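## Task

Place every battery in the bin labelled A, apart from the AAA battery. Everything else stays on the table, nothing may stick out past any bin wall, and all bins must end up upright and flat on the table. Items count only if they stay put without the robot holding them. Finally open the grippers and move the arms away.

## Robot and tools

Robot: two arms, left_arm and right_arm, each with a parallel two-finger gripper. The names are labels only and do not match image sides. The fingers point along the gripper's own +z axis and close along its y axis. Occasionally a held part gets a short tug or a loose item gets nudged.

Scene frame (used in results): origin on the tabletop midway between the arms, +x out over the table, +z up, left_arm on the +y side. Positions are in metres, orientation as quaternion wxyz. Reported hand positions can be somewhat off, more so at long reach. end_effector_position is the spot between the pads when closed; closed fingertips extend about 33 mm past it, open ones about 9 mm, and closing pushes the tips roughly 24 mm further out, so keep that clearance above the table.

The row (shared by execute_actions and move): always 18 numbers in [-1, 1], one list covering both arms. Numbers 1-9 are left_arm: dx, dy, dz, rx, ry, rz, then gripper position, force_limit, speed. Numbers 10-18 are the same for right_arm. dx..rz are an offset, not a pose: they are measured in that gripper's own axes from its pose in the latest result showing it (before any such result in the scene, and for later calls in the same reply, from where the arm is when the action begins). Scale: 1.0 = 0.6 m or 180 degrees; rx, ry, rz form one rotation vector. All zeros means return to that reference pose, not stay still. To keep an arm put, send the offset back to its desired pose in the first call of a reply and zeros afterwards. The last three numbers per arm are absolute gripper settings: resend the current ones to leave a gripper unchanged, since 0 is itself a command.

Gripper numbers: position +1 = fully open (140 mm), about -0.8 = pads touching, -1 = close until blocked. force_limit -1/0/+1 gives roughly 14/60/107 N on parts up to 40 mm wide. speed -1/0/+1 gives about 30/140/250 mm/s of gap change. To grasp, send -1 and confirm object_status = 2. Status codes: 0 moving, 1 blocked while opening, 2 blocked while closing, 3 reached target or pads met (a thin item may still be held). To squeeze harder while holding, raise force_limit and toggle position between -1 and -0.98. position_measured is in counts: 3 fully open, 230 pads touching, not linear.

Tools:
- execute_actions {"actions": [...], "pictures": bool}. Empty list: just reports state (with images). One action {"rows": [[18 numbers], ...], "steps": n}: up to 15 rows, n up to 15 (default 15), each step 1/30 s, each row used for one step, the last row repeated; every row is an offset from the same reference pose, not from the prior row. An action needs at least 4 steps; its final 4 steps run after the result is returned. A wait {"steps": n} (n up to 300) counts from the last result, including your reply time.
- move {"target": [18 numbers], "speed": m/s 0.002-0.5, default 0.25, rotation capped at twice that in rad/s}. Drives each gripper in a straight line toward its offset target; both arms finish together, lasting 0.5-10 s (cut off at 10 s). Finger values are sent at the start. It ignores obstacles and the other arm; grippers lag and may overshoot speed near full reach. Result adds a move: line (done, off_target, moving, held, fault) with limits (paced = pose clipped; held = a check blocked steps, after which the arm may jump fast) and each gripper's distance to target.
- wait {"seconds": 0-10}: lets time pass with no new command.
- zoom_image {"camera", "region": [x0, y0, x1, y1]} in pixels of that camera's latest image, max 504x504. Cameras: cam_head_left, cam_head_right, cam_high, cam_low (672x504), cam_left_wrist, cam_right_wrist (504x504).
- finished_scene {"scene": number}: ends and grades the current scene, irreversible; its result gives the next task.

Controller: each step the commanded pose is clamped to within 70 mm and 16 degrees of the measured one, then solved by damped IK favouring position over orientation. After an action an arm only continues to its last clamped pose, so far targets need several calls; check the Hand target line. pose unreachable and HELD lines mean clearance checks altered or dropped commands. The simulation keeps running while you think. Joint ranges and speed caps apply; elbows never fully straighten.

Avoid: pressing stiff arms into firm surfaces (even a small overshoot can fault), fast contacts, arm-to-arm collisions, pushing anything off the table, tipping bins, dropping or slamming parts. Torque at a joint's load limit (142 N m for waist/shoulder/elbow, 35.6 N m for wrist joints, load included) or 150 N external force freezes that arm for 10 s. Holding loads heats motors; heed MOTOR HOT before an over-temperature brake. Finish with parts resting inside the bin, grippers open and arms withdrawn.

Each tool is called after ">>>" as name([rows], argument=value, ...), one row to a line, values as JSON.

## Session

>>> execute_actions(actions=[])

Scene clock: 0.00 s of 4800.00 s.
left_arm: end_effector_position=(+0.5661, +0.2557, +0.1464) position_measured=3 object_status=3 end_effector_quat_wxyz=(-0.164, -0.343, +0.924, +0.042) | right_arm: end_effector_position=(+0.5732, -0.2749, +0.3425) position_measured=3 object_status=3 end_effector_quat_wxyz=(-0.581, +0.692, -0.427, +0.017)
Joint positions: left_arm=[ 0.144  0.515  0.375  0.004 -1.772 -0.954] | right_arm=[-0.146  0.119  0.092 -1.235 -1.287  0.977]
Joint velocities: left_arm=[ 0.     0.001  0.    -0.    -0.    -0.   ] | right_arm=[-0.     0.001 -0.    -0.     0.    -0.002]
Hand target (left_arm): +0.566, +0.256, +0.146; -0.164, -0.343, +0.924, +0.042
Hand target (right_arm): +0.573, -0.275, +0.342; -0.581, +0.692, -0.427, +0.017

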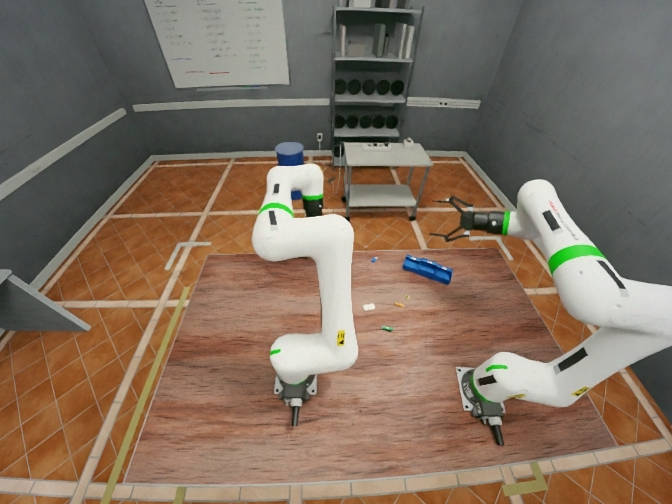

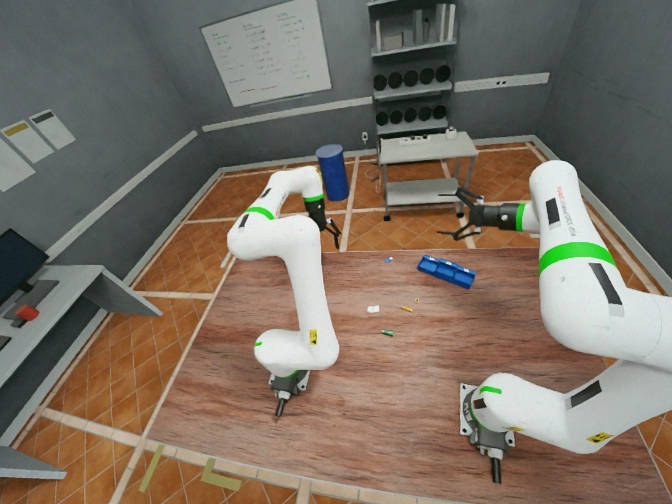

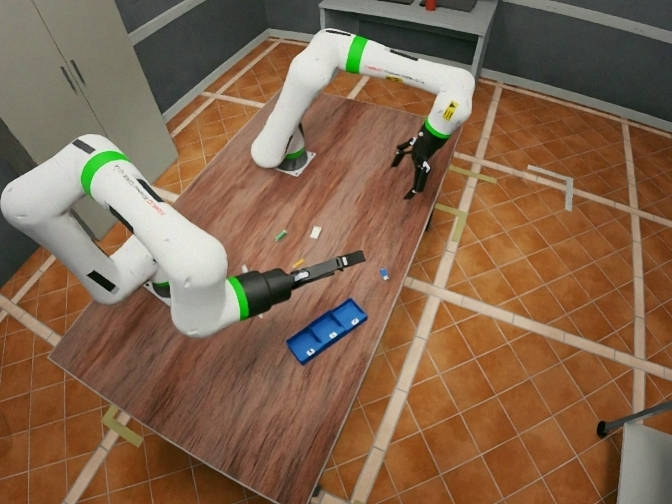

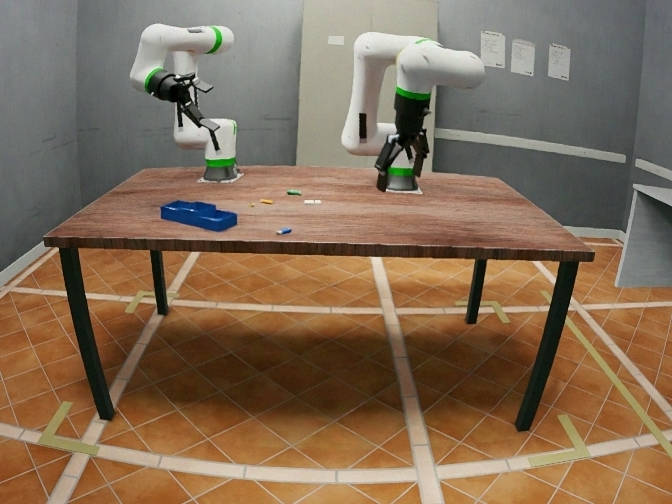

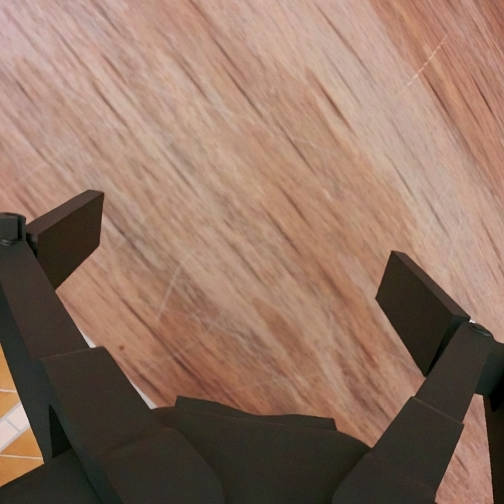

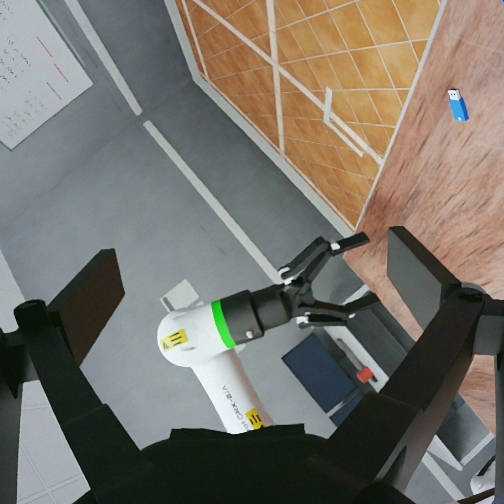

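>>> zoom_image(camera="cam_high", region=[220,200,420,380])

Region (220, 200, 420, 380) of cam_high's 672x504 image, scaled by 2.520, with more detail than that image has; it fills the top 454 rows of this view, and the rest is white.

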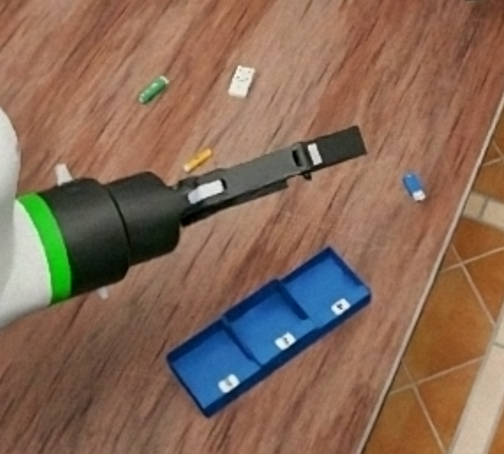

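>>> move(target=[0,0,0,0,0,0,1,0,0,0,0,-0.3,0,0,0,1,0,0])

>>> zoom_image(camera="cam_high", region=[240,210,400,370])

Scene clock: 1.37 s of 4800.00 s.
left_arm: end_effector_position=(+0.5661, +0.2557, +0.1464) position_measured=3 object_status=3 end_effector_quat_wxyz=(-0.164, -0.343, +0.924, +0.042) | right_arm: end_effector_position=(+0.4798, -0.4174, +0.4010) position_measured=3 object_status=3 end_effector_quat_wxyz=(-0.582, +0.692, -0.427, +0.017)
Joint positions: left_arm=[ 0.144  0.515  0.375  0.004 -1.772 -0.954] | right_arm=[-0.509  0.077  0.182 -1.25  -1.673  0.971]
Joint velocities: left_arm=[-0.    -0.001 -0.    -0.     0.    -0.   ] | right_arm=[-0.004  0.     0.002  0.    -0.    -0.001]
Hand target (left_arm): +0.566, +0.256, +0.146; -0.164, -0.343, +0.924, +0.042
Hand target (right_arm): +0.480, -0.417, +0.401; -0.582, +0.692, -0.427, +0.017
Off the commanded pose (left_arm): 0.000 m, 0 deg.
Off the commanded pose (right_arm): 0.001 m, 0 deg.
Kept back: nothing.
move: done

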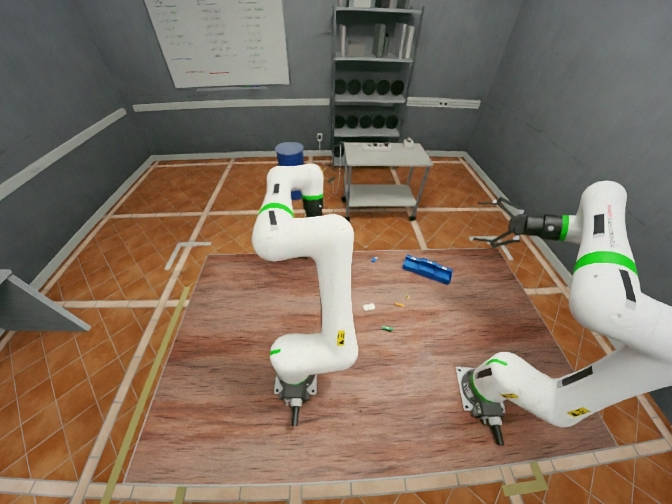

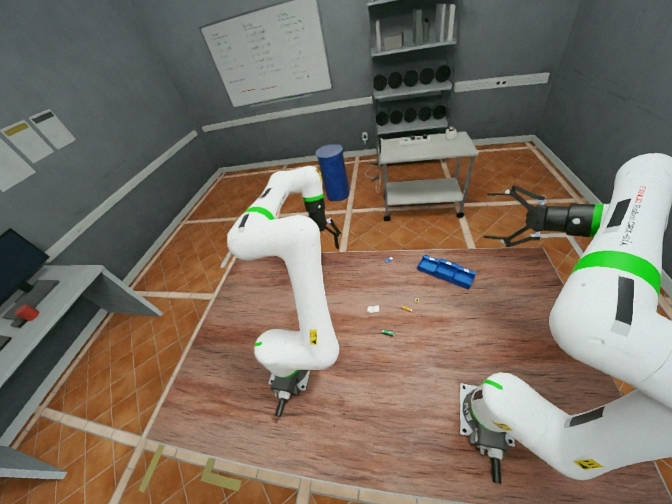

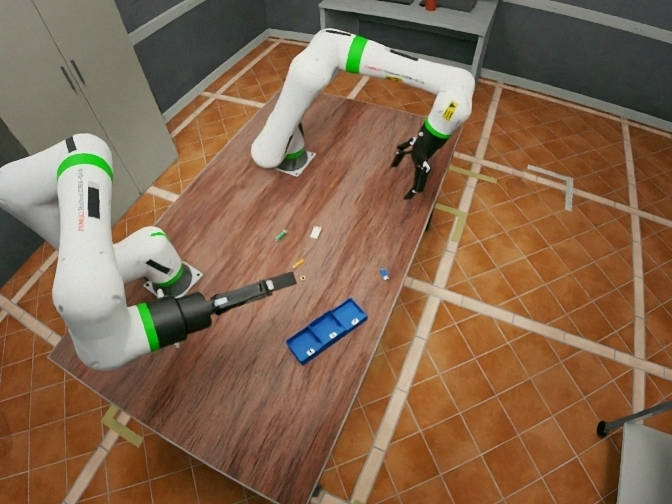

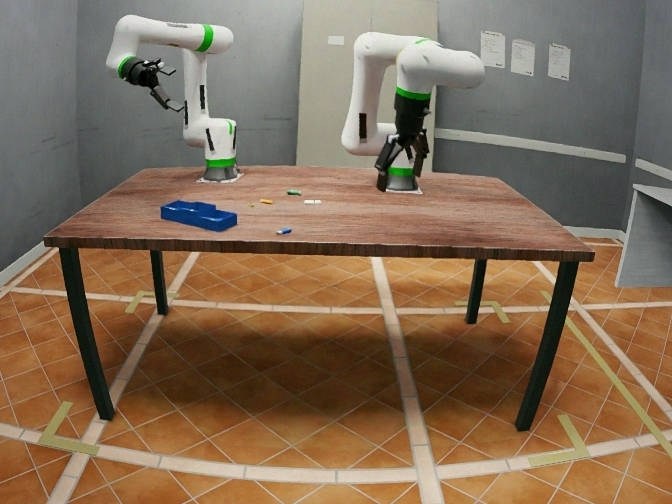

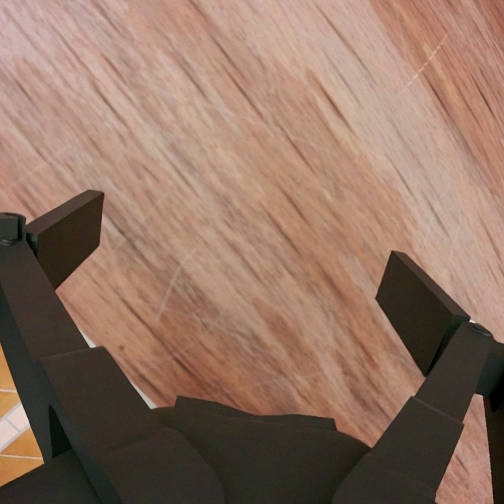

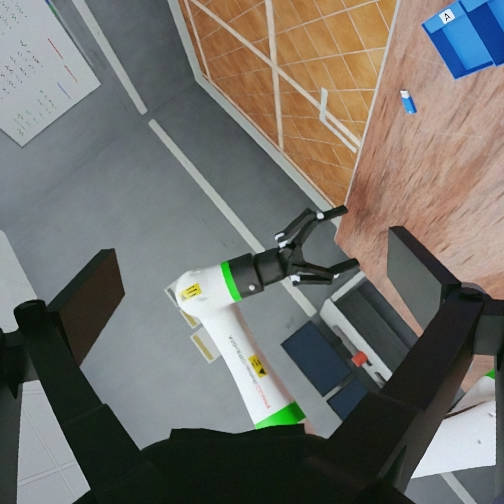

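Region (240, 210, 400, 370) of cam_high's 672x504 image, scaled by 3.150, with more detail than that image has.

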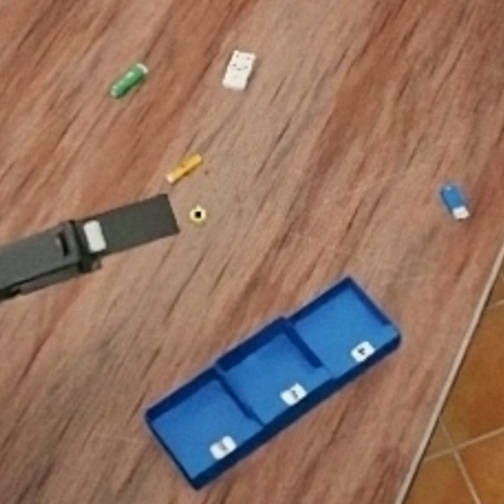

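>>> move(target=[0.71,0.105,-0.1,0,0,0,1,0,0,0,0,0,0,0,0,1,0,0])

Scene clock: 3.77 s of 4800.00 s.
left_arm: end_effector_position=(+0.2454, +0.0297, +0.3318) position_measured=3 object_status=3 end_effector_quat_wxyz=(-0.163, -0.343, +0.924, +0.042) | right_arm: end_effector_position=(+0.4798, -0.4174, +0.4010) position_measured=3 object_status=3 end_effector_quat_wxyz=(-0.582, +0.692, -0.427, +0.017)
Joint positions: left_arm=[-0.404 -0.026  0.087  0.193 -1.967 -0.356] | right_arm=[-0.509  0.077  0.182 -1.25  -1.673  0.971]
Joint velocities: left_arm=[-0.001  0.     0.001 -0.    -0.     0.001] | right_arm=[-0.001  0.001  0.002  0.     0.     0.   ]
Hand target (left_arm): +0.245, +0.030, +0.332; -0.163, -0.343, +0.924, +0.042
Hand target (right_arm): +0.480, -0.417, +0.401; -0.582, +0.692, -0.427, +0.017
Off the commanded pose (left_arm): 0.001 m, 0 deg.
Off the commanded pose (right_arm): 0.000 m, 0 deg.
Kept back: nothing.
move: done

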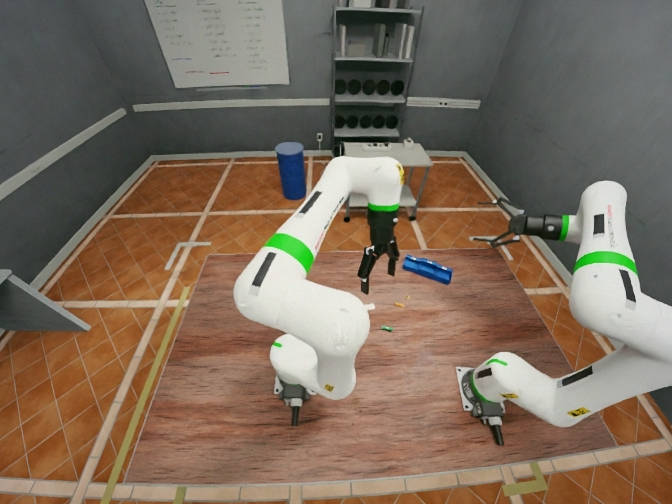

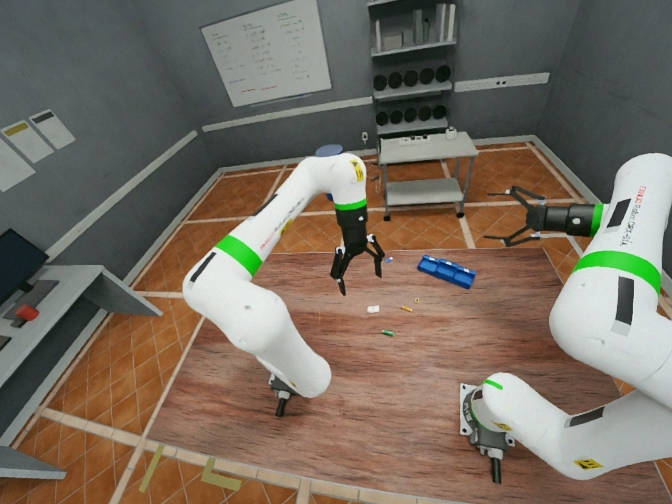

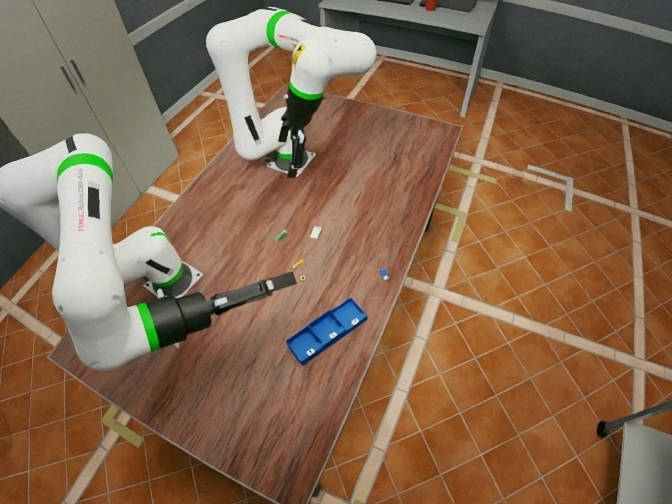

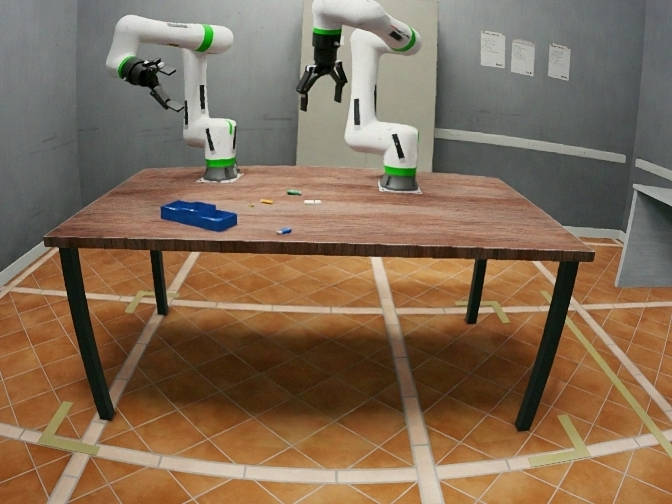

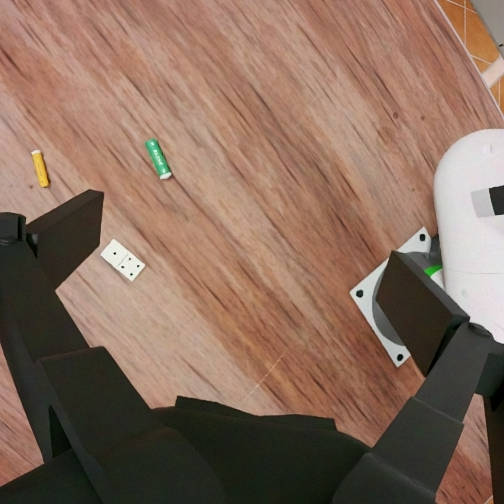

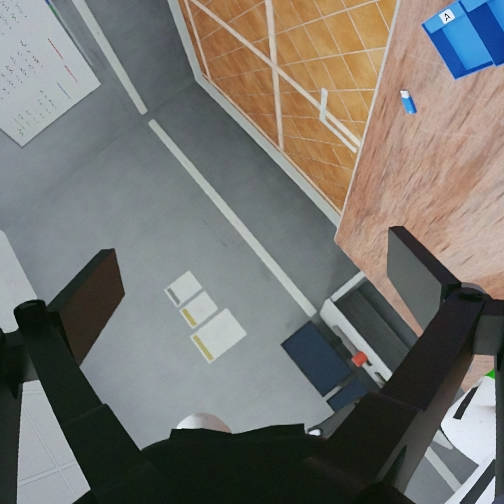

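>>> move(target=[0.17,-0.17,0.25,0,0,0,1,0,0,0,0,0,0,0,0,1,0,0])

Scene clock: 5.23 s of 4800.00 s.
left_arm: end_effector_position=(+0.1871, -0.1196, +0.1995) position_measured=3 object_status=3 end_effector_quat_wxyz=(-0.163, -0.343, +0.924, +0.041) | right_arm: end_effector_position=(+0.4798, -0.4174, +0.4010) position_measured=3 object_status=3 end_effector_quat_wxyz=(-0.582, +0.692, -0.427, +0.017)
Joint positions: left_arm=[-0.751  0.173 -0.029  0.264 -1.581 -0.086] | right_arm=[-0.509  0.077  0.182 -1.25  -1.673  0.971]
Joint velocities: left_arm=[-0.    -0.001  0.    -0.     0.     0.   ] | right_arm=[ 0.001  0.     0.001 -0.    -0.    -0.001]
Hand target (left_arm): +0.187, -0.120, +0.199; -0.163, -0.343, +0.924, +0.041
Hand target (right_arm): +0.480, -0.417, +0.401; -0.582, +0.692, -0.427, +0.017
Off the commanded pose (left_arm): 0.001 m, 0 deg.
Off the commanded pose (right_arm): 0.000 m, 0 deg.
Kept back: nothing.
move: done

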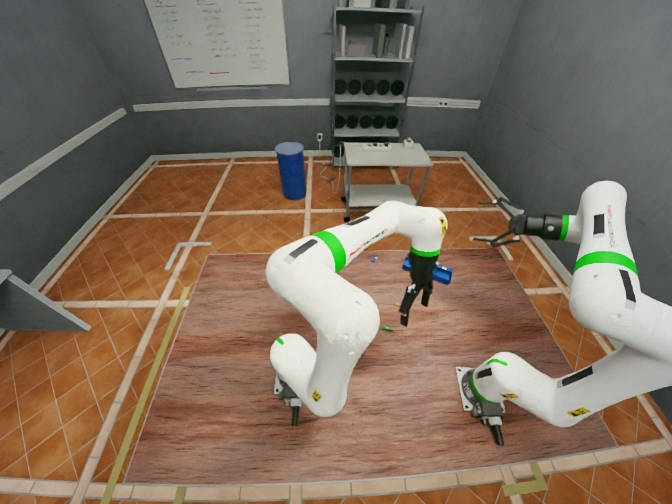

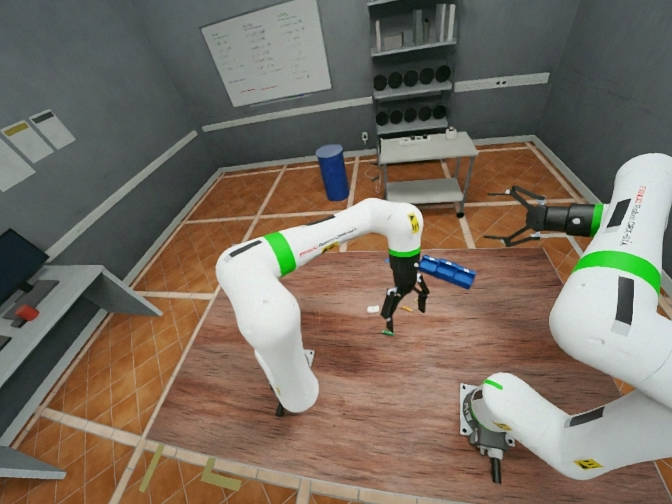

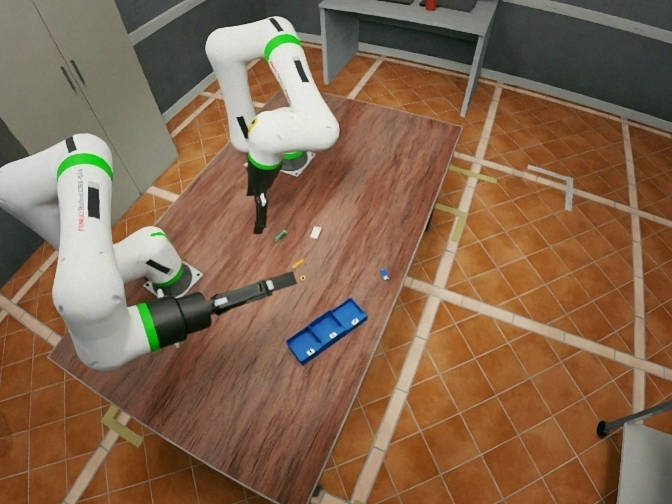

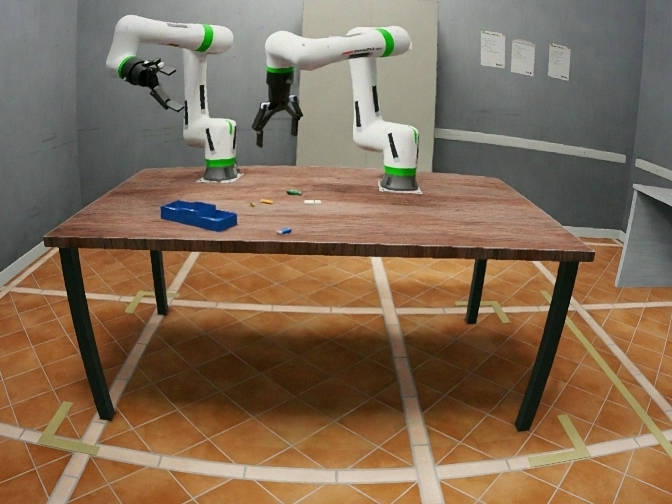

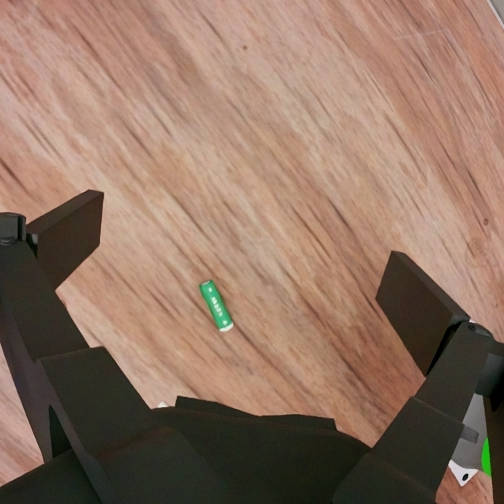

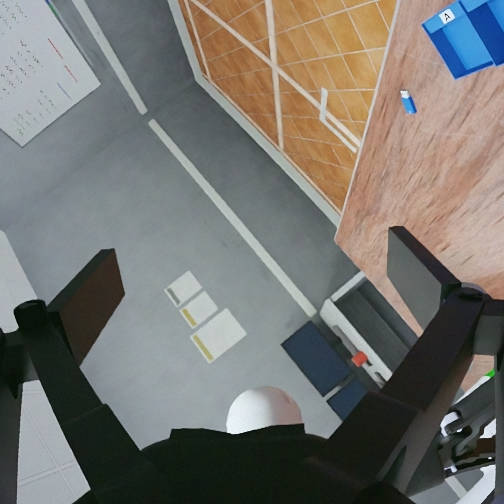

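>>> move(target=[-0.07,-0.03,0.2,0,0,0,1,0,0,0,0,0,0,0,0,1,0,0])

Scene clock: 6.40 s of 4800.00 s.
left_arm: end_effector_position=(+0.1881, -0.1106, +0.0715) position_measured=3 object_status=3 end_effector_quat_wxyz=(-0.163, -0.342, +0.924, +0.041) | right_arm: end_effector_position=(+0.4798, -0.4174, +0.4010) position_measured=3 object_status=3 end_effector_quat_wxyz=(-0.582, +0.692, -0.427, +0.017)
Joint positions: left_arm=[-0.737  0.239 -0.261  0.272 -1.298 -0.179] | right_arm=[-0.509  0.077  0.182 -1.25  -1.673  0.971]
Joint velocities: left_arm=[ 0.001 -0.001 -0.001  0.     0.     0.   ] | right_arm=[ 0.002  0.     0.002  0.     0.    -0.   ]
Hand target (left_arm): +0.188, -0.111, +0.071; -0.163, -0.342, +0.924, +0.041
Hand target (right_arm): +0.480, -0.417, +0.401; -0.582, +0.692, -0.427, +0.017
Off the commanded pose (left_arm): 0.001 m, 0 deg.
Off the commanded pose (right_arm): 0.000 m, 0 deg.
Kept back: nothing.
move: done

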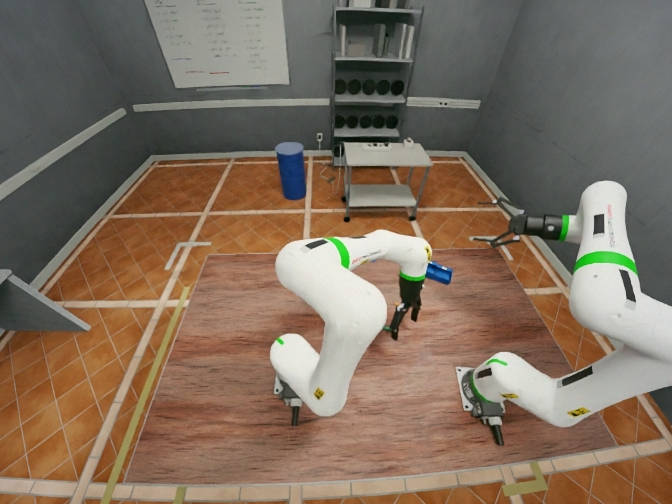

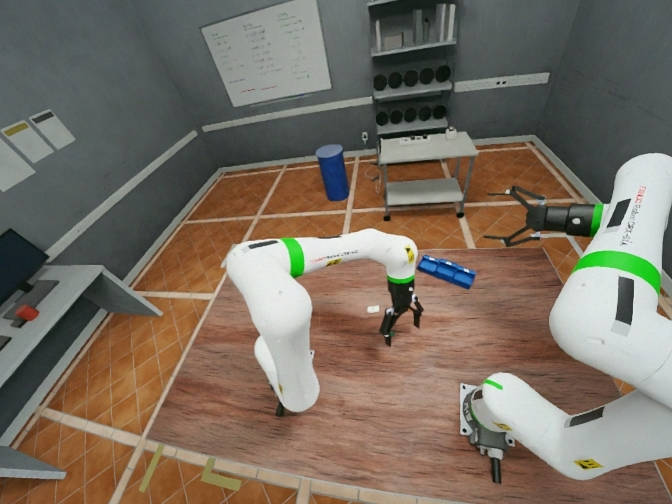

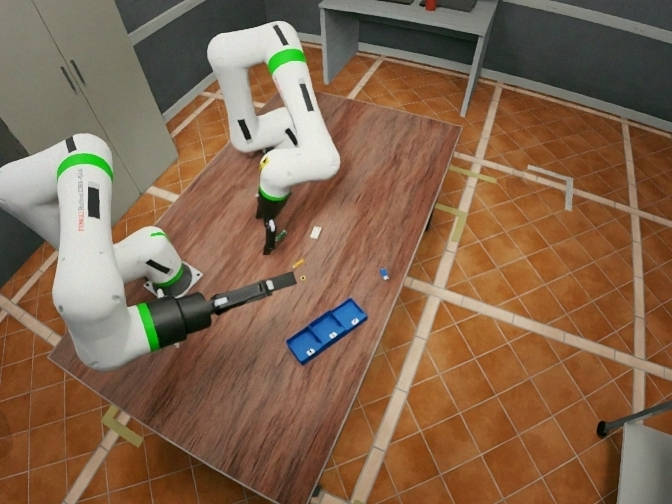

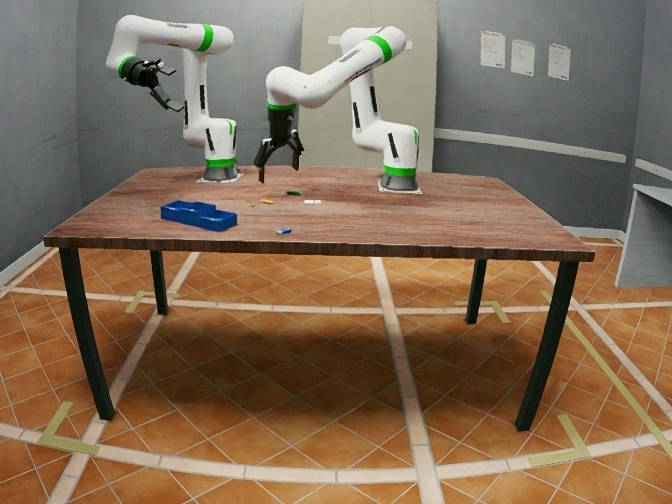

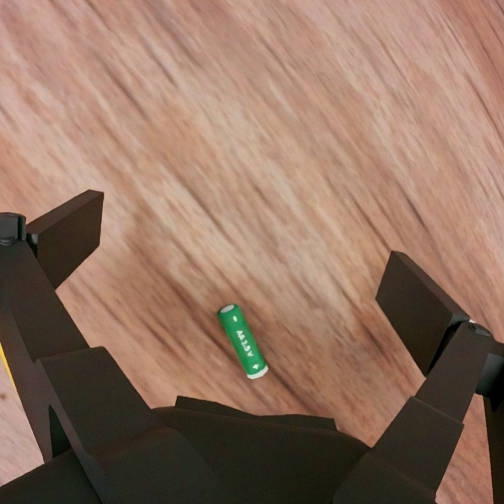

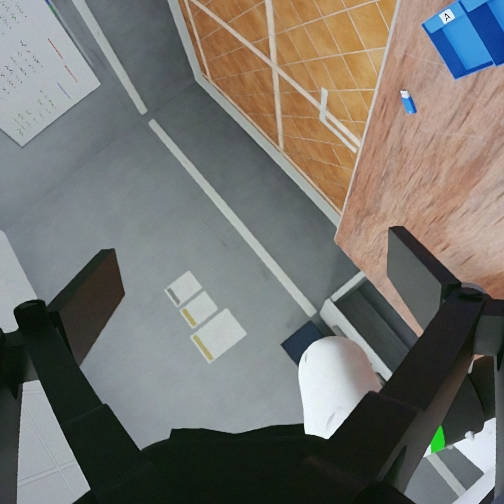

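>>> move(target=[-0.07,0,0.04,0,0,0,1,0,0,0,0,0,0,0,0,1,0,0])

>>> move(target=[0,0,0,0,0,0,-1,0,0,0,0,0,0,0,0,1,0,0])

Scene clock: 7.37 s of 4800.00 s.
left_arm: end_effector_position=(+0.2098, -0.0843, +0.0374) position_measured=3 object_status=3 end_effector_quat_wxyz=(-0.163, -0.342, +0.924, +0.041) | right_arm: end_effector_position=(+0.4798, -0.4174, +0.4010) position_measured=3 object_status=3 end_effector_quat_wxyz=(-0.582, +0.692, -0.427, +0.017)
Joint positions: left_arm=[-0.666  0.253 -0.329  0.261 -1.235 -0.263] | right_arm=[-0.509  0.077  0.182 -1.25  -1.673  0.971]
Joint velocities: left_arm=[ 0.001 -0.    -0.    -0.     0.    -0.   ] | right_arm=[ 0.001 -0.    -0.001  0.     0.     0.003]
Hand target (left_arm): +0.210, -0.084, +0.037; -0.163, -0.342, +0.924, +0.041
Hand target (right_arm): +0.480, -0.417, +0.401; -0.582, +0.692, -0.427, +0.017
Off the commanded pose (left_arm): 0.000 m, 0 deg.
Off the commanded pose (right_arm): 0.000 m, 0 deg.
Kept back: nothing.
move: done

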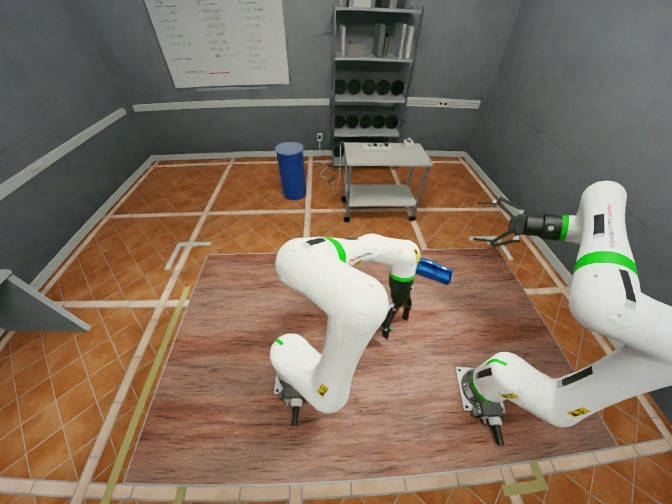

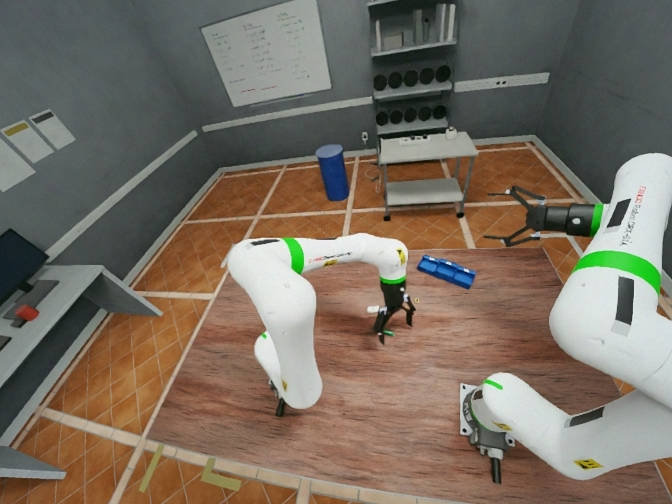

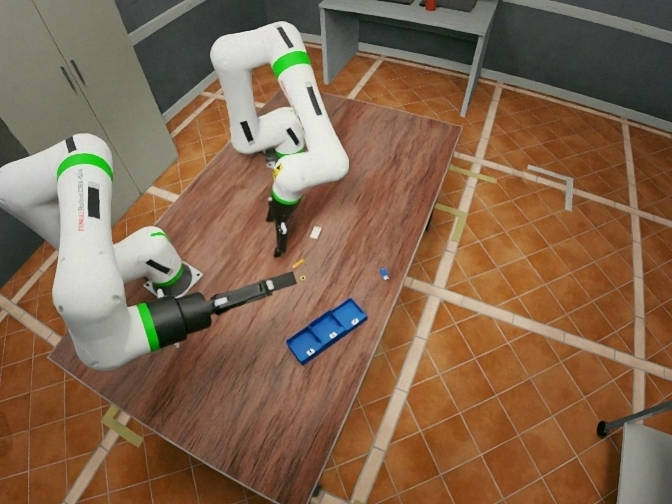

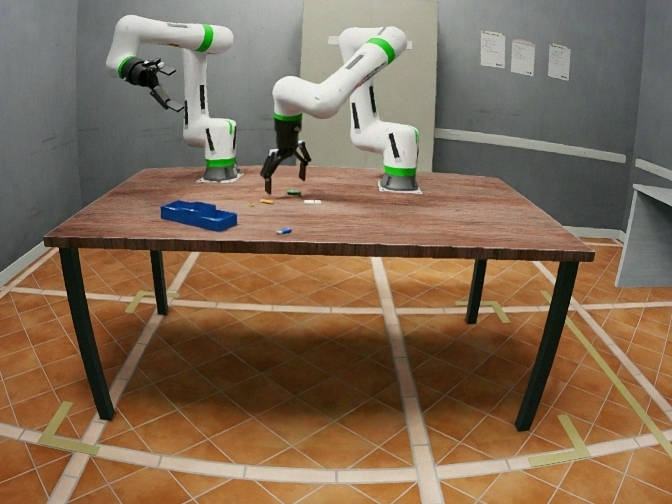

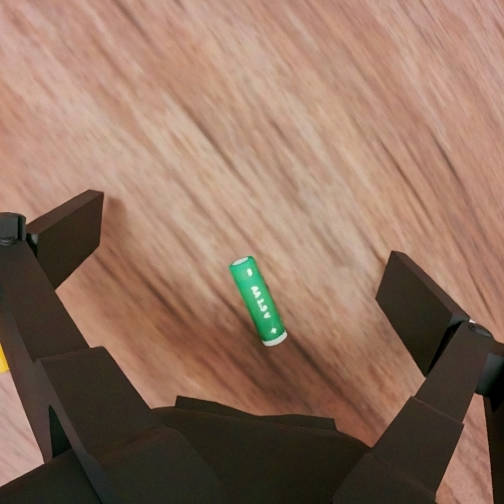

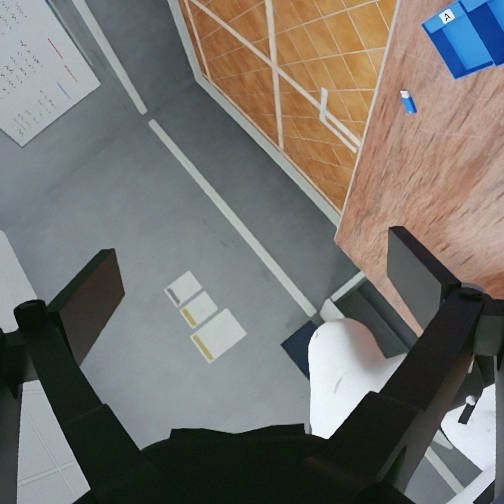

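Scene clock: 8.60 s of 4800.00 s.
left_arm: end_effector_position=(+0.2098, -0.0841, +0.0372) position_measured=233 object_status=3 end_effector_quat_wxyz=(-0.163, -0.342, +0.924, +0.041) | right_arm: end_effector_position=(+0.4798, -0.4174, +0.4010) position_measured=3 object_status=3 end_effector_quat_wxyz=(-0.582, +0.692, -0.427, +0.017)
Joint positions: left_arm=[-0.666  0.253 -0.329  0.26  -1.235 -0.263] | right_arm=[-0.509  0.077  0.182 -1.25  -1.673  0.971]
Joint velocities: left_arm=[-0.001  0.001 -0.     0.003  0.    -0.   ] | right_arm=[ 0.001 -0.     0.001  0.     0.    -0.001]
Hand target (left_arm): +0.210, -0.084, +0.037; -0.163, -0.342, +0.924, +0.041
Hand target (right_arm): +0.480, -0.417, +0.401; -0.582, +0.692, -0.427, +0.017
Off the commanded pose (left_arm): 0.000 m, 0 deg.
Off the commanded pose (right_arm): 0.000 m, 0 deg.
Kept back: nothing.
move: done

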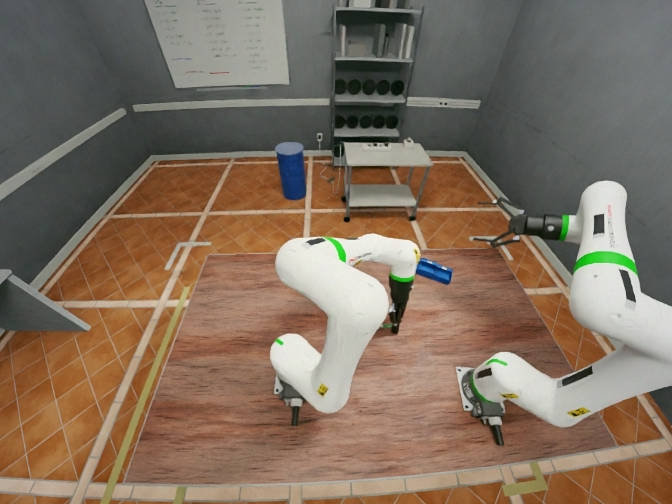

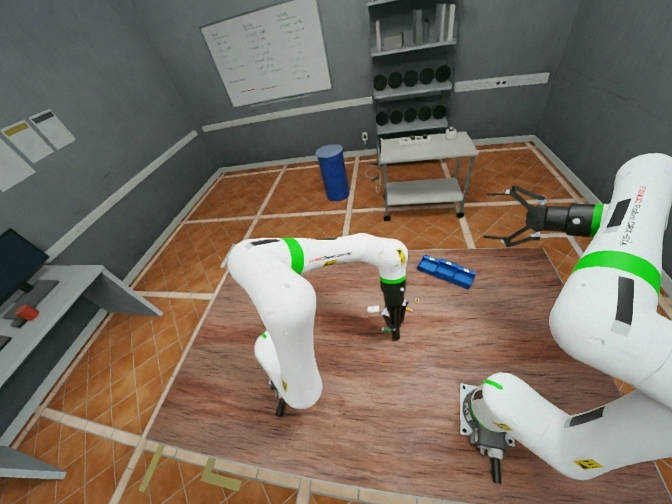

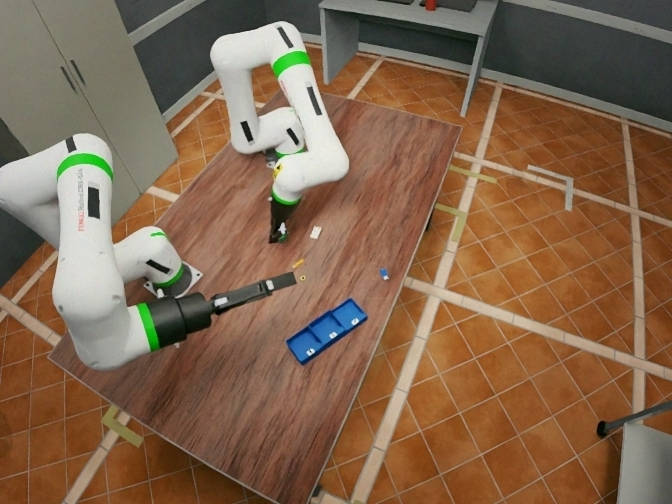

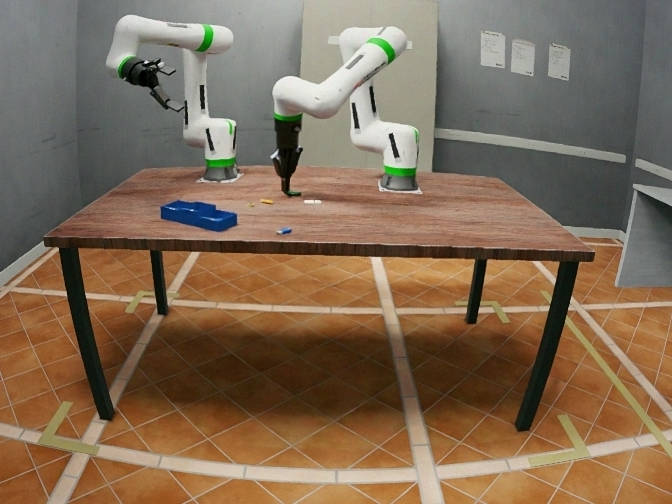

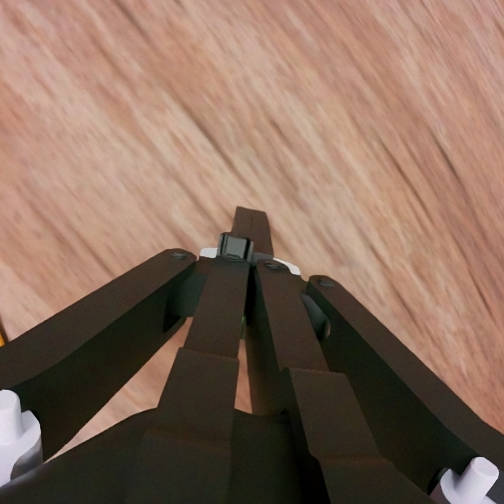

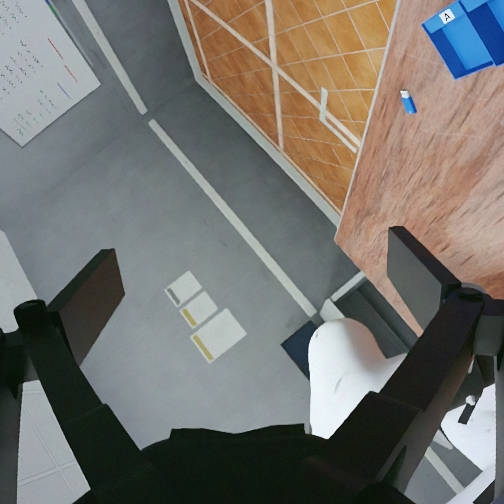

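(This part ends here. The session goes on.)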